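## Task

Take plate B38 off nest N1 and put it in landing nest N3, lying flat within N3's locators, with its well A1 at the N3 corner labelled A1. Letting it drop a few millimetres onto N3 is fine, but a much bigger drop there fails. Plate B83 has to stay on N2 exactly as at the start. The result only counts if it holds without the robot supporting it, so release the plate and move the gripper away at the end.

## Robot and tools

Robot: one arm (yam_st) with six revolute joints in this column order: waist, shoulder, elbow, wrist pitch, wrist yaw, wrist roll. It has a parallel two-finger gripper. The pinch point sits between the pads about 1 cm behind the fingertips. The fingers point along the pinch link's +z and close along its y. A wrist camera and its mount ride on the gripper and can hit things.

Scene frame: origin on the table top under the arm base, +z up, +y to the left when facing along +x. The base may be tilted relative to the table. Cameras are cam_head_left, cam_head_right, cam_high, cam_low and cam_wrist, each 896x504. Calibration for all but cam_wrist maps the scene frame to the camera. Each nest has a name sign on the deck beside it. On a labelled plate, well A1 is at the labelled short end, in the corner farther from the labelled long side.

execute_actions: the argument "actions" holds at most one item.
- An empty list returns the current state and moves nothing.
- An item with "rows" (1 to 15 rows) and optional "steps" (1 to 15, default 15) is a motion. Each step lasts 1/30 s and uses one row. If there are fewer rows than steps, the last row repeats.
- An item with only "steps" (up to 300) is a wait. It sends nothing and returns when that many steps have passed since the previous result.
- Optional "pictures" (true/false) chooses whether images come back. Images come by default.

Each row is a single list of 7 numbers, each in [-1, 1], for the one arm. The first six are joint offsets in the column order above. They are scaled so that 1.0 equals 1.202 rad (waist), 1.258 (shoulder), 1.238 (elbow), 2.073 (wrist pitch), 2.022 (wrist yaw) and 2.022 (wrist roll). Offsets are counted from the joint angles in the most recent result that reported them, not from the previous row. Before any result in the scene has shown angles, and for the second or later call within one reply, they are counted from the arm's pose when the action begins. So an all-zero row drives the arm back to that reference; it does not hold still. The seventh number is the gripper opening, absolute: +1 fully open, -1 closed.

Joint ranges in rad: waist -2.618 to 3.054, shoulder 0.000 to 3.142, elbow 0.000 to 3.142, wrist pitch -1.571 to 1.571, wrist yaw -1.571 to 1.571, wrist roll -2.094 to 2.094. The true ends may differ by up to 0.036 rad. A request more than 0.036 rad outward past a stated end is refused, and nothing is sent. A joint pushed past its true end stops there, and the result may say "joint sent to its limit".

Motion limits:
- Each step's target stays within a set lead of the measured angle: 0.202 rad (waist), 0.258 (shoulder), 0.238 (elbow), 0.573 (wrist pitch) and 0.522 (wrist yaw and roll).
- If the gripper would move more than 70 mm in one step, all joint targets are scaled back.
- Friction may leave a joint about 0.031 rad short of the command, and smaller commands may do nothing.
- The arm keeps going toward the last row's target while you think or wait, until it nearly stops or a step is HELD.
- "joint command not followed" means the clearance check altered or blocked targets.
- HELD marks steps where your row was not fully sent.

Result lines: Joint positions and Joint velocities list the six joints (rad, rad/s), then the finger-pad gap (m, m/s; 0.094 m when fully open). grip_measured gives the opening on the same -1 to +1 scale you command. It may be off by about 1 mm, and that error stays constant within a scene. To hold a plate, command about 0.03 below grip_measured; command less below it for a lighter grip. Pad force tops out around 50 to 62 N and is weaker on very thin parts. Joint torques are raw drive outputs with offsets and noise, and friction can mask or mimic a load. MOTOR HOT appears from 75 °C. OVER-TEMPERATURE FAULT means the arm stopped: for 10 s at 90 °C, and at 100 °C everything goes limp and falls. Avoid holding loads for long.

zoom_image: "camera" is one of the five names. "region" is [x0, y0, x1, y1] in pixels of that camera's latest full image, origin at the top-left, at most 504 by 504. It returns a closer view and moves nothing.

read_manual: "section" is optional; "licences" is the only value. It returns licence text only.

finished_scene: "scene" is 1 or 2. Replying without any tool call ends every remaining scene.

Typical sequence:
1. Look and zoom to find N1, N2, N3, the plate labels and the A1 corner.
2. Open the gripper and come in above the target plate.
3. Descend, close, and lift clear of N2's plate.
4. Carry the plate to N3, turning the wrist so A1 meets the marked corner.
5. Lower until it is nearly seated and open the gripper.
6. Rise away, then call finished_scene.

Avoid knocking anything off the table, dropping from height, slamming, shoving hard, and disturbing the plate on N2.

Each tool is called after ">>>" as a command line: name --argument value for each argument, lists and objects as JSON in quotes; but a table of rows of numbers goes row by row, as --pt "numbers of a row", without its own name.

## Session

>>> execute_actions --actions '[]'

Scene clock: 0.00 s of 6000.00 s.
grip_measured=+1.000
Joint positions: [ 0.857  1.766  1.019 -0.398  0.512 -0.795  0.094]
Joint velocities: [ 0.002 -0.007 -0.002  0.037  0.051 -0.051  0.   ]
Joint torques (N m, as the arm reports them, + toward a larger angle): no reading
Motor temperatures (°C, as the motors report them): [25 24 21 26 24 24]

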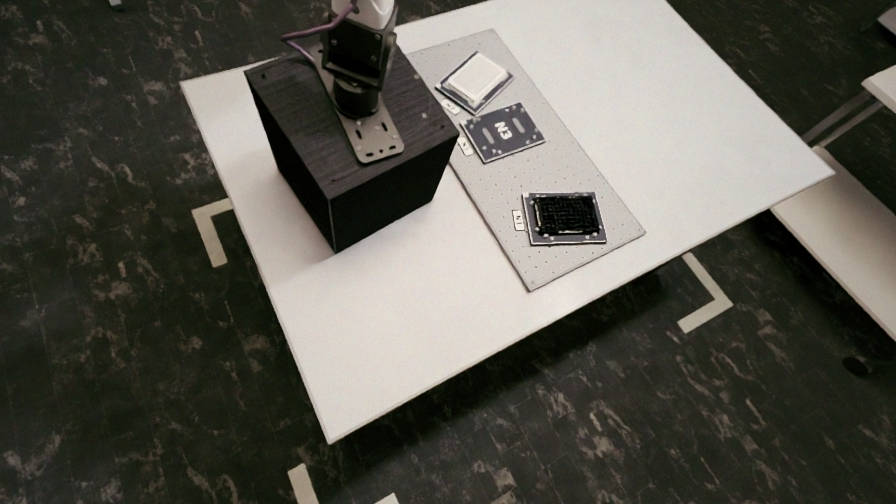

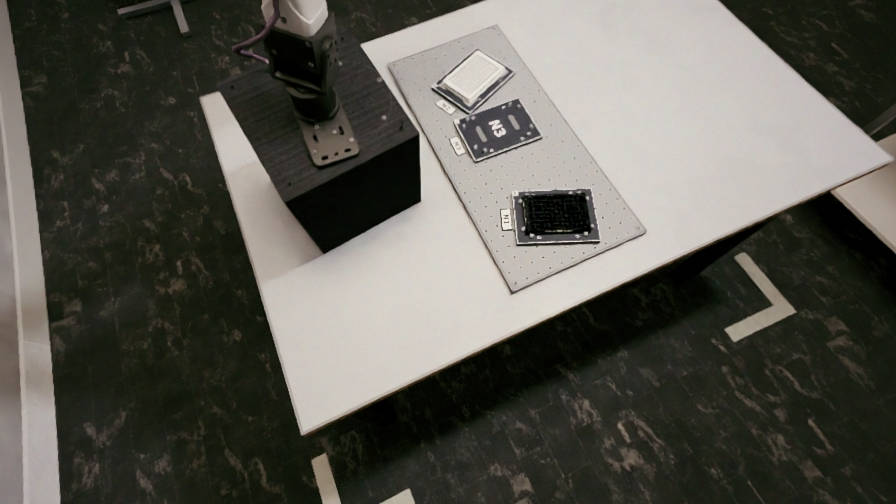

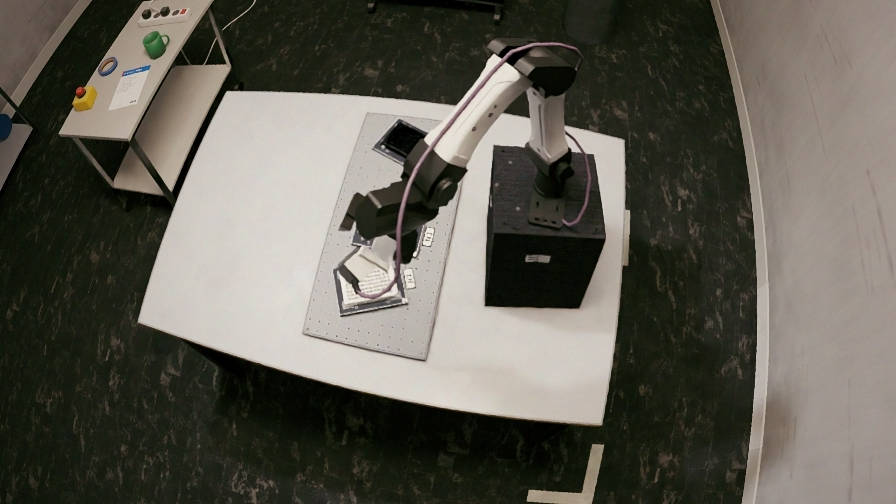

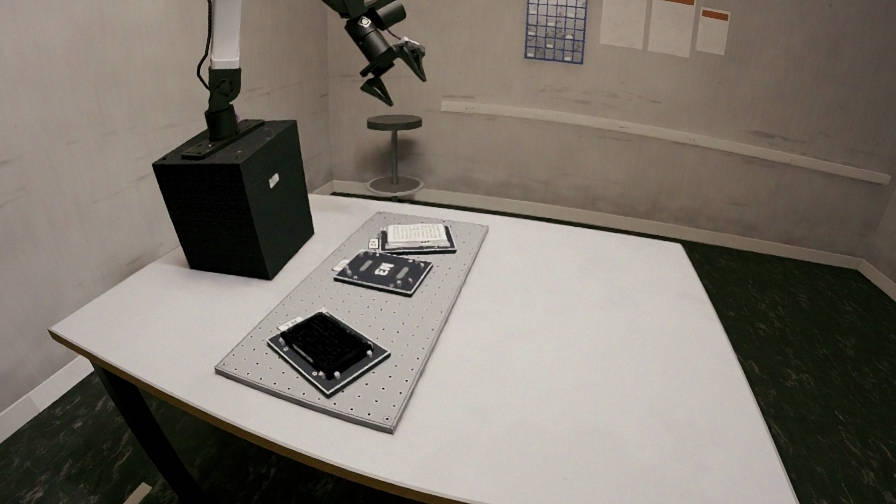

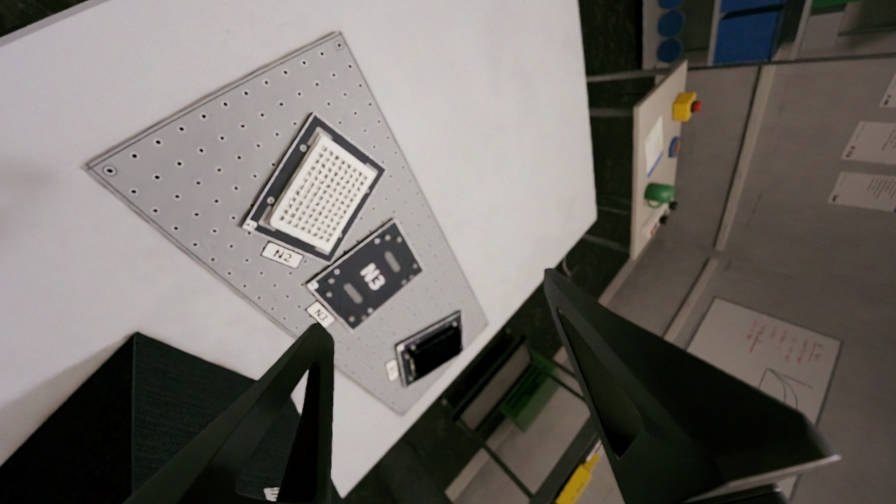

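>>> zoom_image --camera "cam_head_left" --region '[400, 30, 680, 270]'

>>> zoom_image --camera "cam_low" --region '[140, 100, 520, 410]'

>>> zoom_image --camera "cam_head_right" --region '[480, 160, 640, 270]'

>>> zoom_image --camera "cam_head_right" --region '[420, 80, 580, 180]'

Region (400, 30, 680, 270) of cam_head_left's 896x504 image, scaled by 1.800, with more detail than that image has; it fills the top 432 rows of this view, and the rest is white.

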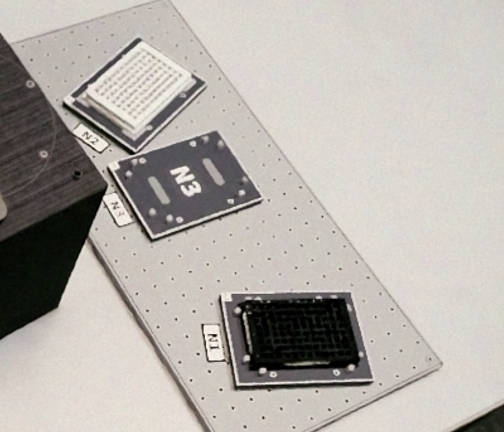

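Region (140, 100, 520, 410) of cam_low's 896x504 image, scaled by 1.326, with more detail than that image has; it fills the top 411 rows of this view, and the rest is white.

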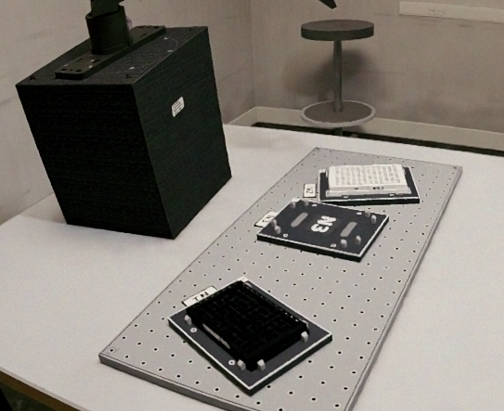

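Region (480, 160, 640, 270) of cam_head_right's 896x504 image, scaled by 3.150, with more detail than that image has; it fills the top 346 rows of this view, and the rest is white.

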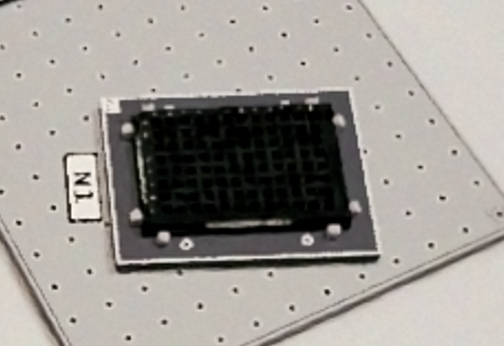

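Region (420, 80, 580, 180) of cam_head_right's 896x504 image, scaled by 3.150, with more detail than that image has; it fills the top 315 rows of this view, and the rest is white.

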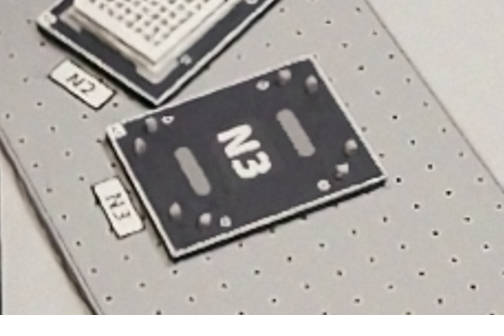

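>>> execute_actions --actions '[{"rows":[[-1,0.488,0.392,-0.143,-0.253,0.319,1]],"steps":15}]' --pictures false

>>> execute_actions --actions '[{"steps":45}]' --pictures false

Scene clock: 18.27 s of 6000.00 s.
grip_measured=+1.000
Joint positions: [ 0.039  2.388  1.484 -0.647  0.037 -0.209  0.094]
Joint velocities: [-1.868  0.007 -0.007 -0.256 -0.198  0.286  0.   ]
Joint torques (N m, as the arm reports them, + toward a larger angle): [  1.73 -13.56   6.6    0.29  -0.25   0.01]
Motor temperatures (°C, as the motors report them): [26 28 24 28 24 24]
Steps of this call (steps 1 to 90: nothing new was sent; then 14.77 s passed at rest; steps 91 to 105: all 15 steps of this action). Readings (joint positions):
91: [0.831 1.799 1.069 -0.471 0.421 -0.712]
92: [0.783 1.869 1.155 -0.529 0.329 -0.616]
94: [0.664 2.034 1.333 -0.570 0.213 -0.463]
98: [0.456 2.253 1.478 -0.566 0.124 -0.329]
105: the state above

Scene clock: 19.77 s of 6000.00 s.
grip_measured=+1.000
Joint positions: [-0.34   2.388  1.495 -0.687  0.007 -0.16   0.094]
Joint velocities: [-0.012 -0.002 -0.017 -0.066  0.007  0.022  0.   ]
Joint torques (N m, as the arm reports them, + toward a larger angle): [  0.79 -13.64   5.84   0.22  -0.25  -0.01]
Motor temperatures (°C, as the motors report them): [26 29 24 27 24 24]
Steps of this call (steps 1 to 30: the robot went on to your last target; steps 31 to 45: nothing new was sent). Readings (joint positions):
1: [-0.028 2.388 1.484 -0.651 0.032 -0.201]
2: [-0.095 2.388 1.487 -0.653 0.028 -0.194]
4: [-0.229 2.388 1.492 -0.653 0.021 -0.183]
8: [-0.396 2.388 1.495 -0.663 0.025 -0.164]
45: the state above
The arm was judged still, so your last target was given up. Only a new action makes it travel on or press farther. Fingers that are still opening or closing keep moving.

>>> execute_actions --actions '[{"rows":[[-0.146,0,0.007,-0.004,0,0,1]],"steps":15}]'

Scene clock: 20.80 s of 6000.00 s.
grip_measured=+1.000
Joint positions: [-0.515  2.388  1.495 -0.688  0.011 -0.161  0.094]
Joint velocities: [ 0.042 -0.017 -0.017  0.022  0.022  0.022  0.   ]
Joint torques (N m, as the arm reports them, + toward a larger angle): [  0.87 -13.02   5.68   0.18  -0.27  -0.1 ]
Motor temperatures (°C, as the motors report them): [26 30 24 27 24 24]
Steps of this call (steps 1 to 16: nothing new was sent; steps 17 to 31: all 15 steps of this action). Readings (joint positions):
17: [-0.355 2.388 1.495 -0.687 -0.001 -0.160]
18: [-0.383 2.388 1.495 -0.687 -0.006 -0.161]
20: [-0.463 2.388 1.495 -0.687 -0.004 -0.161]
24: [-0.550 2.388 1.495 -0.688 0.011 -0.161]
31: the state above

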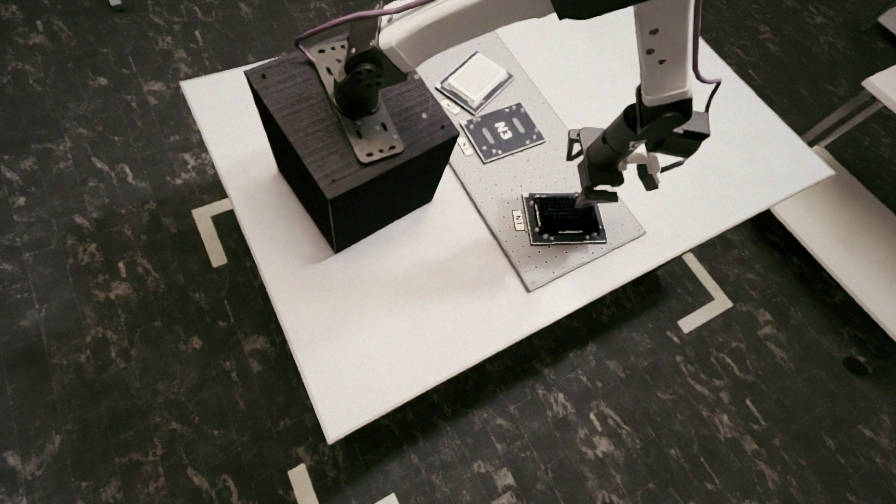

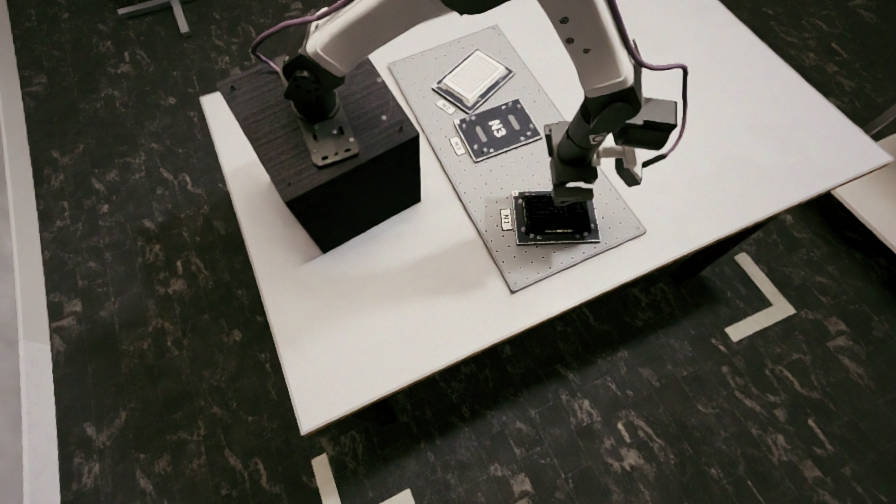

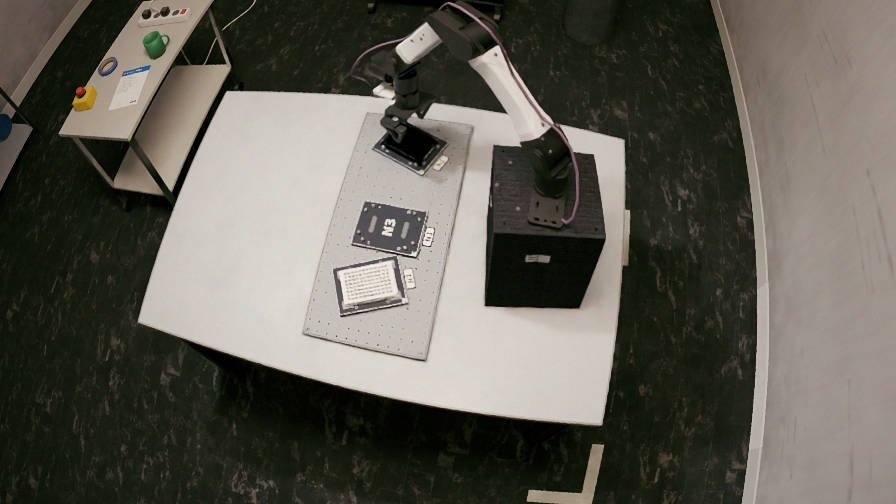

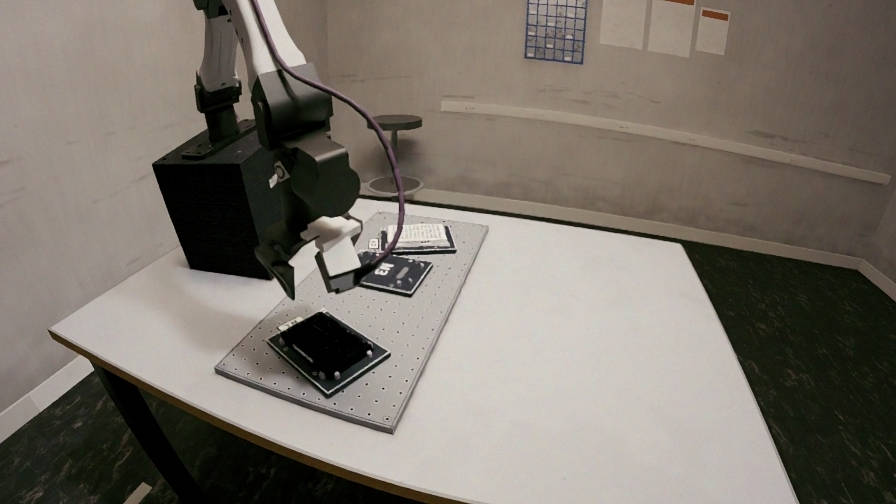

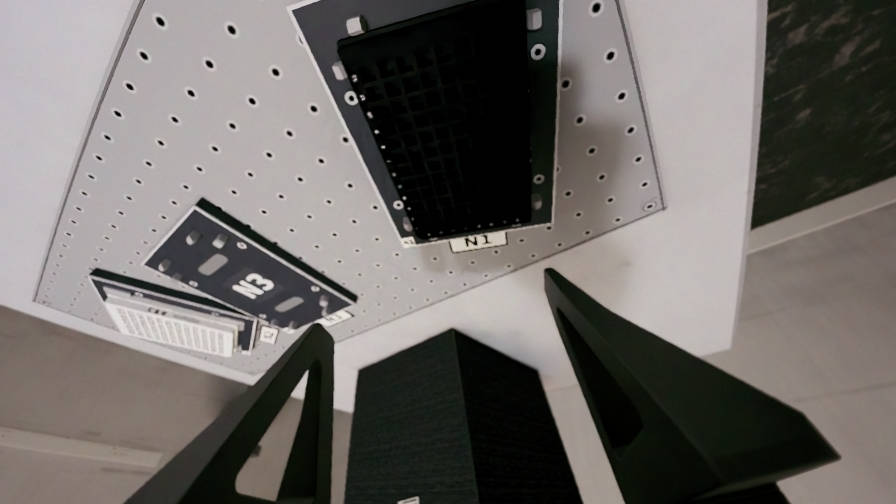

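>>> execute_actions --actions '[{"rows":[[0,0.05,0.007,0.03,0,0,1],[0,0.1,0.014,0.06,0,0,1],[0,0.153,0.022,0.092,0,0,1]],"steps":15}]'

Scene clock: 24.50 s of 6000.00 s.
grip_measured=+1.000
Joint positions: [-0.515  2.597  1.522 -0.517  0.011 -0.161  0.094]
Joint velocities: [-0.007  0.017 -0.002  0.051 -0.022  0.022  0.   ]
Joint torques (N m, as the arm reports them, + toward a larger angle): [  0.99 -14.42   4.26   0.32  -0.15  -0.11]
Motor temperatures (°C, as the motors report them): [26 32 24 27 24 24]
Steps of this call (steps 1 to 15: the robot went on to your last target; steps 16 to 90: nothing new was sent; then 0.20 s passed at rest; steps 91 to 105: all 15 steps of this action). Readings (joint positions):
91: [-0.515 2.392 1.495 -0.682 0.011 -0.161]
92: [-0.515 2.405 1.498 -0.665 0.011 -0.161]
94: [-0.515 2.469 1.518 -0.600 0.011 -0.161]
98: [-0.515 2.581 1.522 -0.542 0.011 -0.161]
105: the state above

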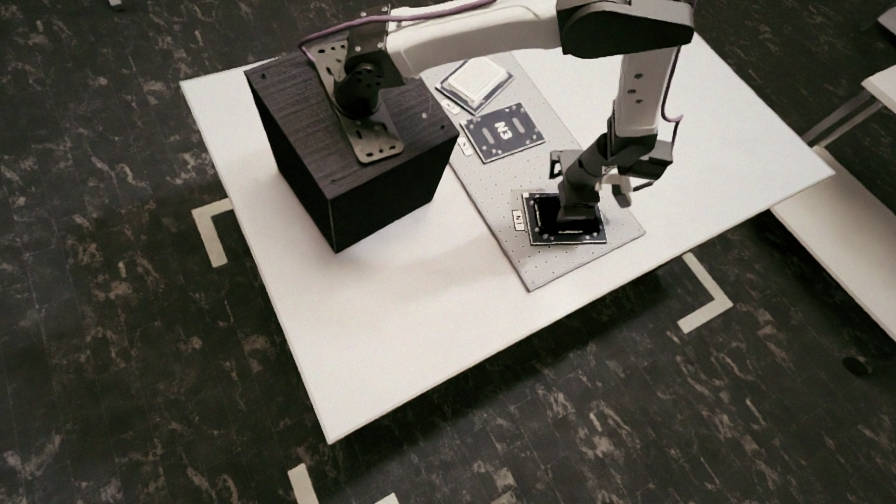

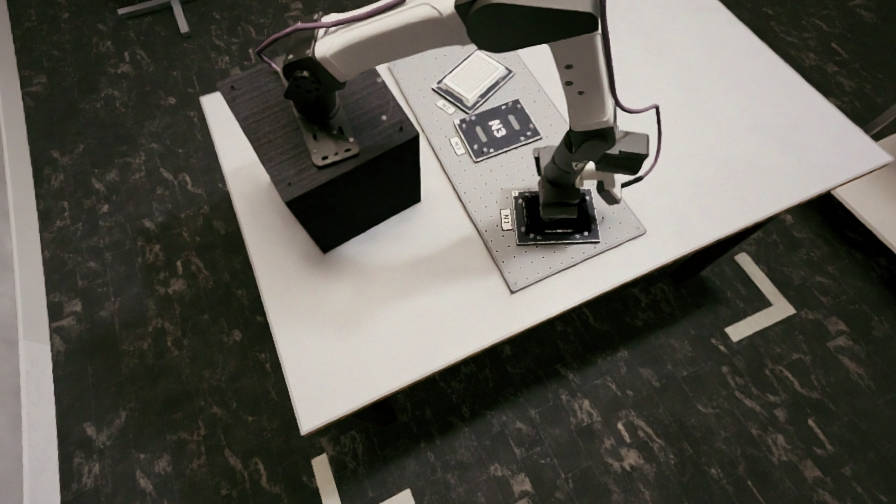

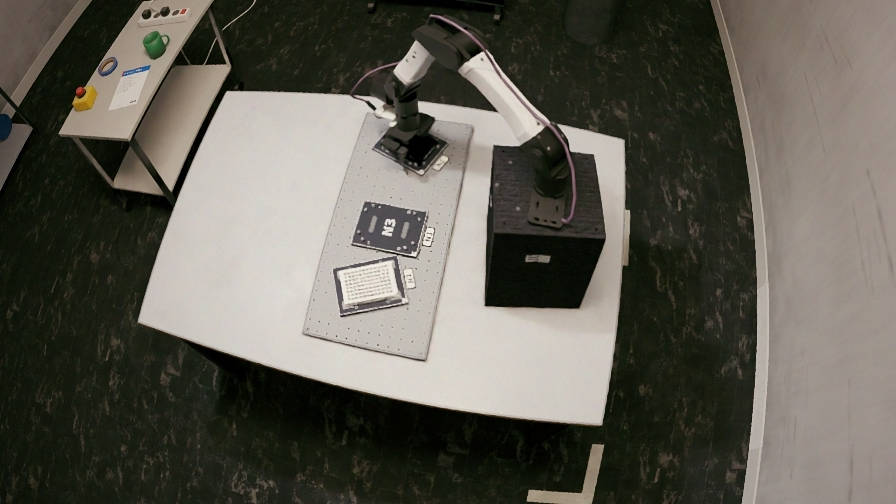

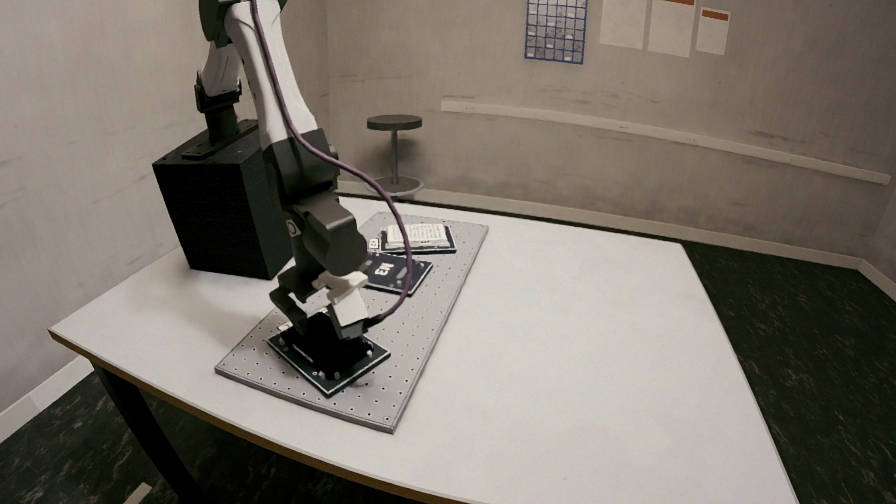

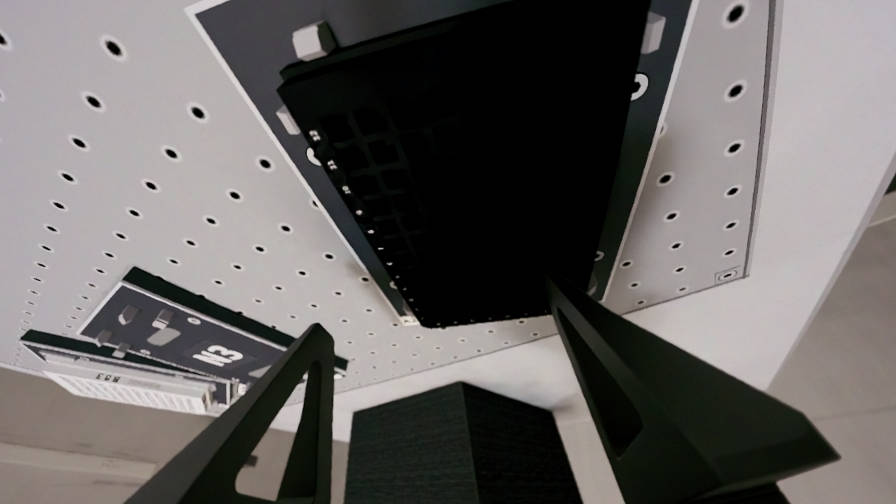

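>>> zoom_image --camera "cam_high" --region '[340, 80, 480, 200]'

>>> zoom_image --camera "cam_low" --region '[220, 240, 420, 410]'

>>> zoom_image --camera "cam_head_right" --region '[480, 120, 680, 270]'

Region (340, 80, 480, 200) of cam_high's 896x504 image, scaled by 3.600, with more detail than that image has; it fills the top 432 rows of this view, and the rest is white.

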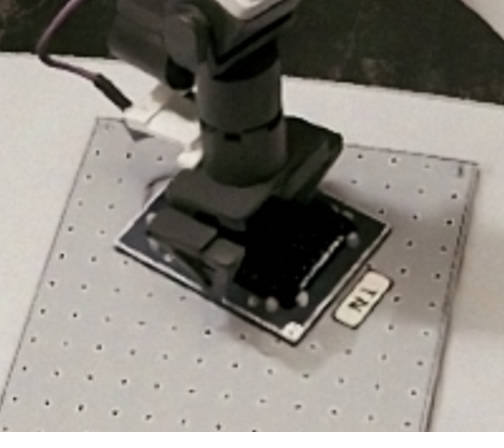

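Region (220, 240, 420, 410) of cam_low's 896x504 image, scaled by 2.520, with more detail than that image has; it fills the top 428 rows of this view, and the rest is white.

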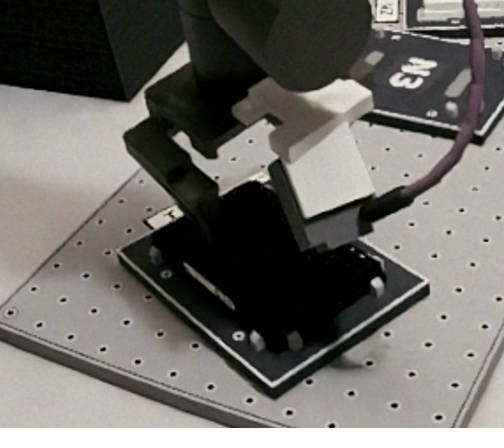

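Region (480, 120, 680, 270) of cam_head_right's 896x504 image, scaled by 2.520, with more detail than that image has; it fills the top 378 rows of this view, and the rest is white.

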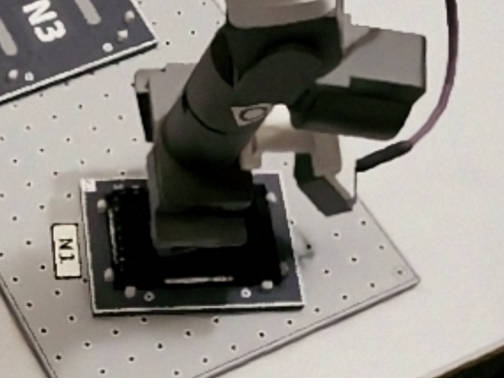

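>>> execute_actions --actions '[{"rows":[[0,0.02,0.006,0.02,0,0,1],[0,0.043,0.012,0.043,0,0,1]],"steps":15}]'

>>> zoom_image --camera "cam_low" --region '[220, 240, 420, 410]'

>>> zoom_image --camera "cam_high" --region '[340, 80, 480, 200]'

Scene clock: 34.53 s of 6000.00 s.
grip_measured=+1.000
Joint positions: [-0.513  2.608  1.523 -0.47   0.014 -0.16   0.094]
Joint velocities: [-0.017 -0.002  0.012  0.007 -0.051 -0.037  0.   ]
Joint torques (N m, as the arm reports them, + toward a larger angle): [  0.99 -10.11   5.23   0.75  -0.18  -0.11]
Motor temperatures (°C, as the motors report them): [26 37 24 27 24 24]
Steps of this call (steps 1 to 30: the robot went on to your last target; steps 31 to 90: nothing new was sent; then 6.53 s passed at rest; steps 91 to 105: all 15 steps of this action). Readings (joint positions):
91: [-0.515 2.597 1.522 -0.504 0.011 -0.161]
92: [-0.515 2.600 1.522 -0.495 0.011 -0.161]
94: [-0.514 2.608 1.522 -0.475 0.013 -0.160]
98: [-0.513 2.608 1.523 -0.470 0.014 -0.160]
105: the state above

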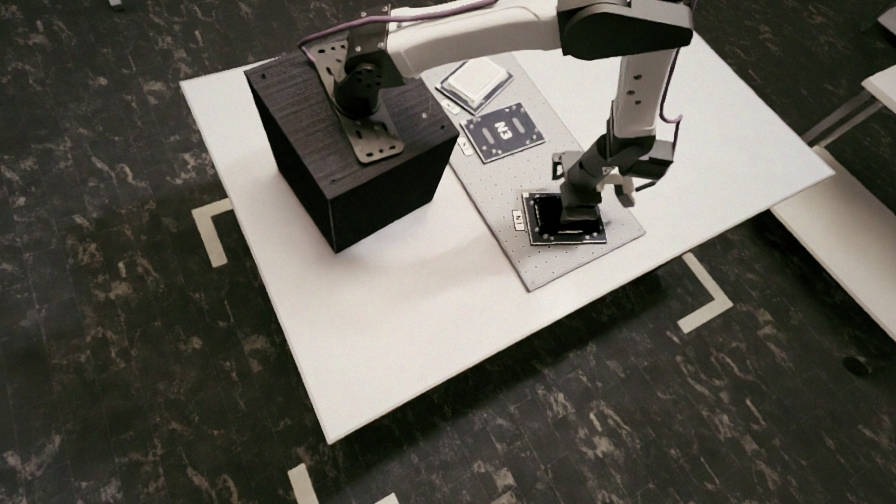

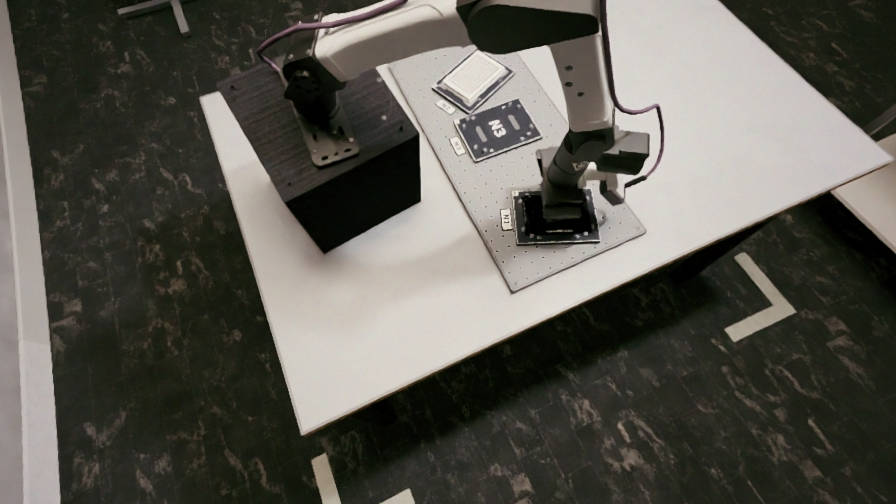

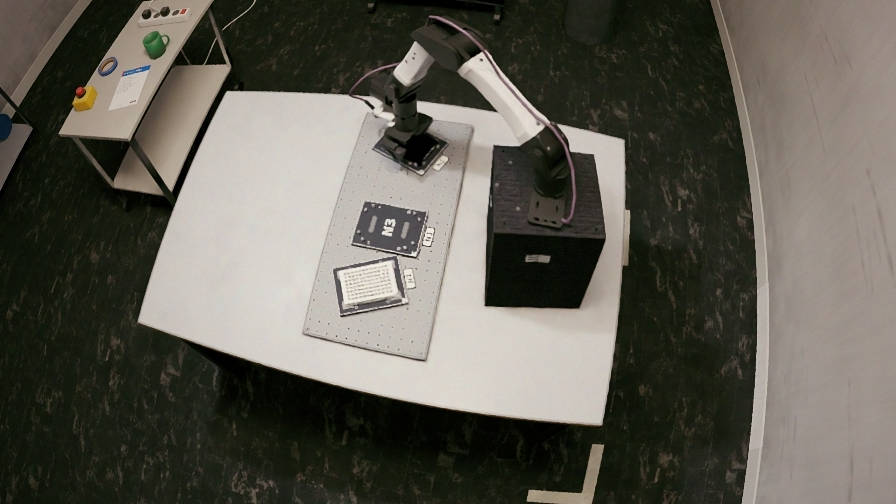

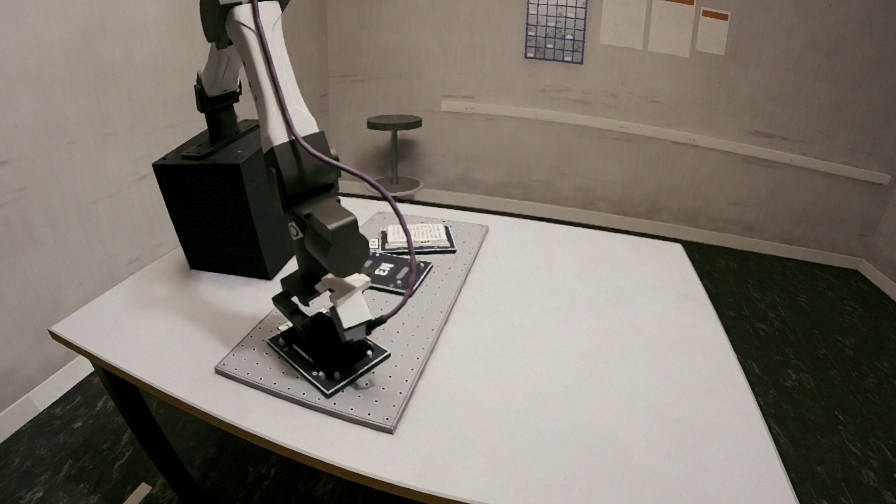

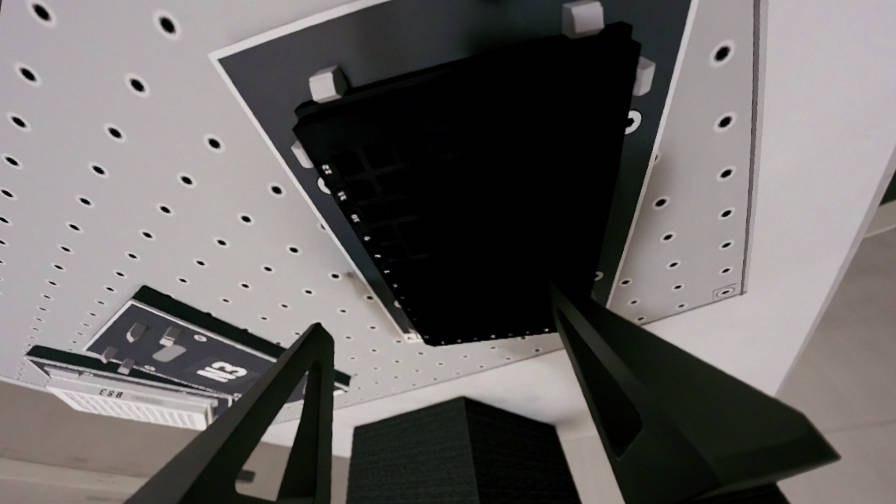

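Region (220, 240, 420, 410) of cam_low's 896x504 image, scaled by 2.520, with more detail than that image has; it fills the top 428 rows of this view, and the rest is white.

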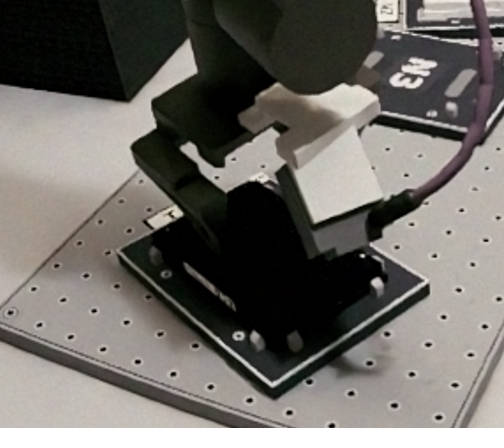

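Region (340, 80, 480, 200) of cam_high's 896x504 image, scaled by 3.600, with more detail than that image has; it fills the top 432 rows of this view, and the rest is white.

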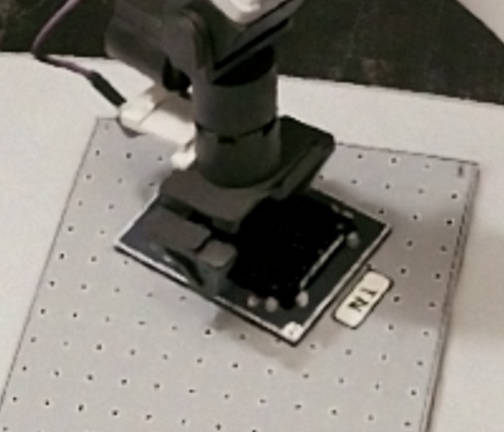

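>>> execute_actions --actions '[{"rows":[[0,-0.02,0.054,-0.04,0,0,1],[0,-0.02,0.054,-0.04,0,0,1],[0,-0.02,0.054,-0.04,0,0,1],[0,-0.02,0.054,-0.04,0,0,1],[0,-0.02,0.054,-0.04,0,0,1],[-0.037,-0.006,0.054,-0.04,0,-0.02,1]],"steps":15}]'

Scene clock: 40.30 s of 6000.00 s.
grip_measured=+1.000
Joint positions: [-0.56   2.605  1.576 -0.543  0.013 -0.186  0.094]
Joint velocities: [ 0.007 -0.007 -0.012 -0.022  0.081 -0.007  0.   ]
Joint torques (N m, as the arm reports them, + toward a larger angle): [  1.17 -13.84   5.45   0.14  -0.11  -0.23]
Motor temperatures (°C, as the motors report them): [26 38 24 27 24 24]
Steps of this call (steps 1 to 15: the robot went on to your last target; steps 16 to 90: nothing new was sent; then 2.27 s passed at rest; steps 91 to 105: all 15 steps of this action). Readings (joint positions):
91: [-0.513 2.608 1.534 -0.487 0.014 -0.160]
92: [-0.513 2.608 1.544 -0.503 0.014 -0.160]
94: [-0.513 2.606 1.564 -0.518 0.014 -0.160]
98: [-0.531 2.605 1.576 -0.527 0.013 -0.175]
105: the state above

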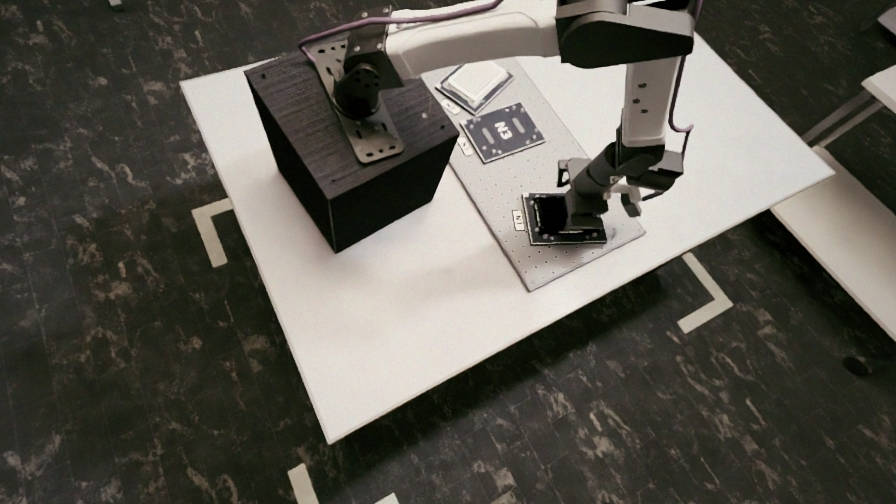

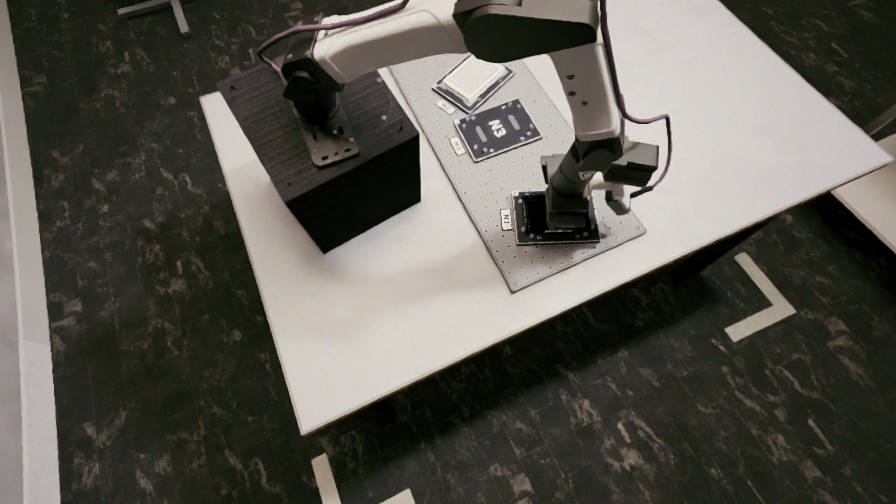

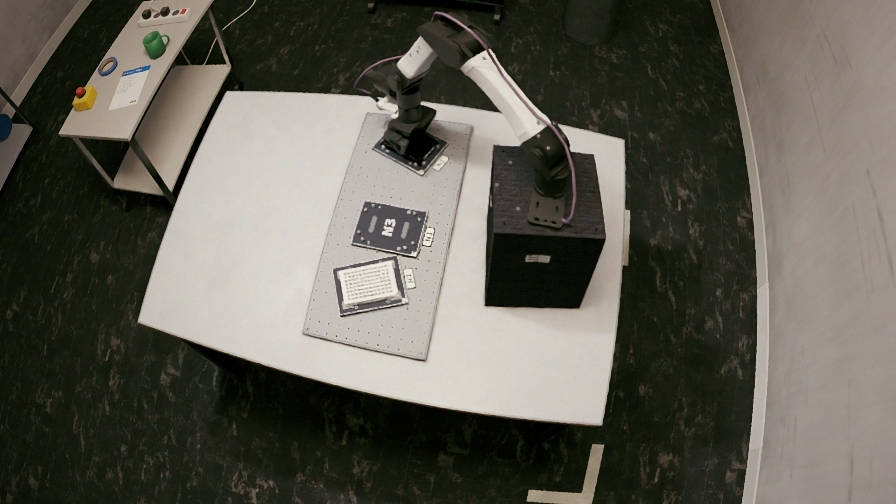

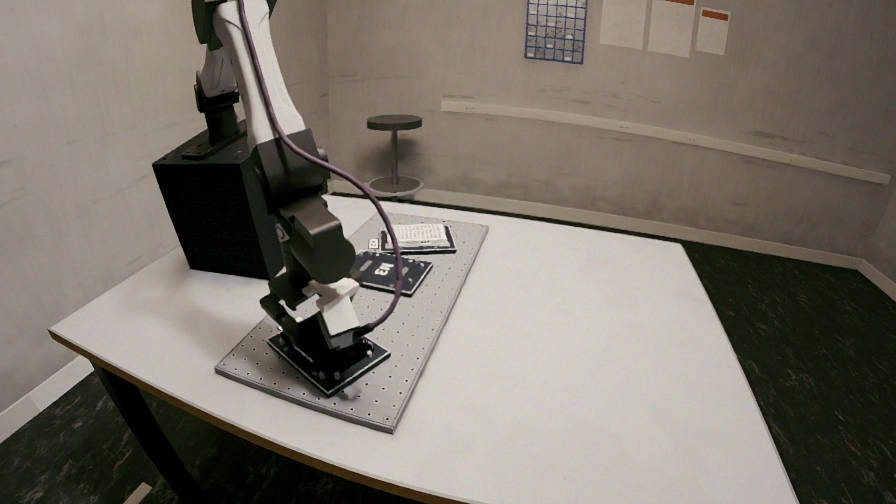

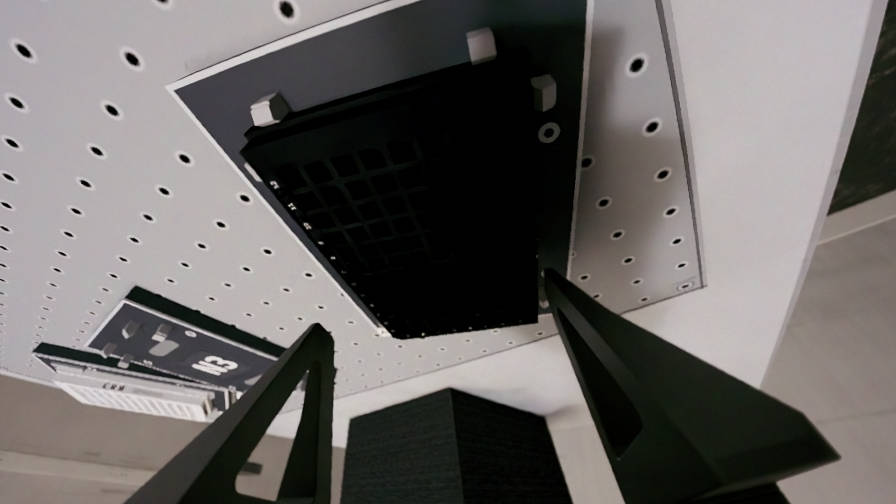

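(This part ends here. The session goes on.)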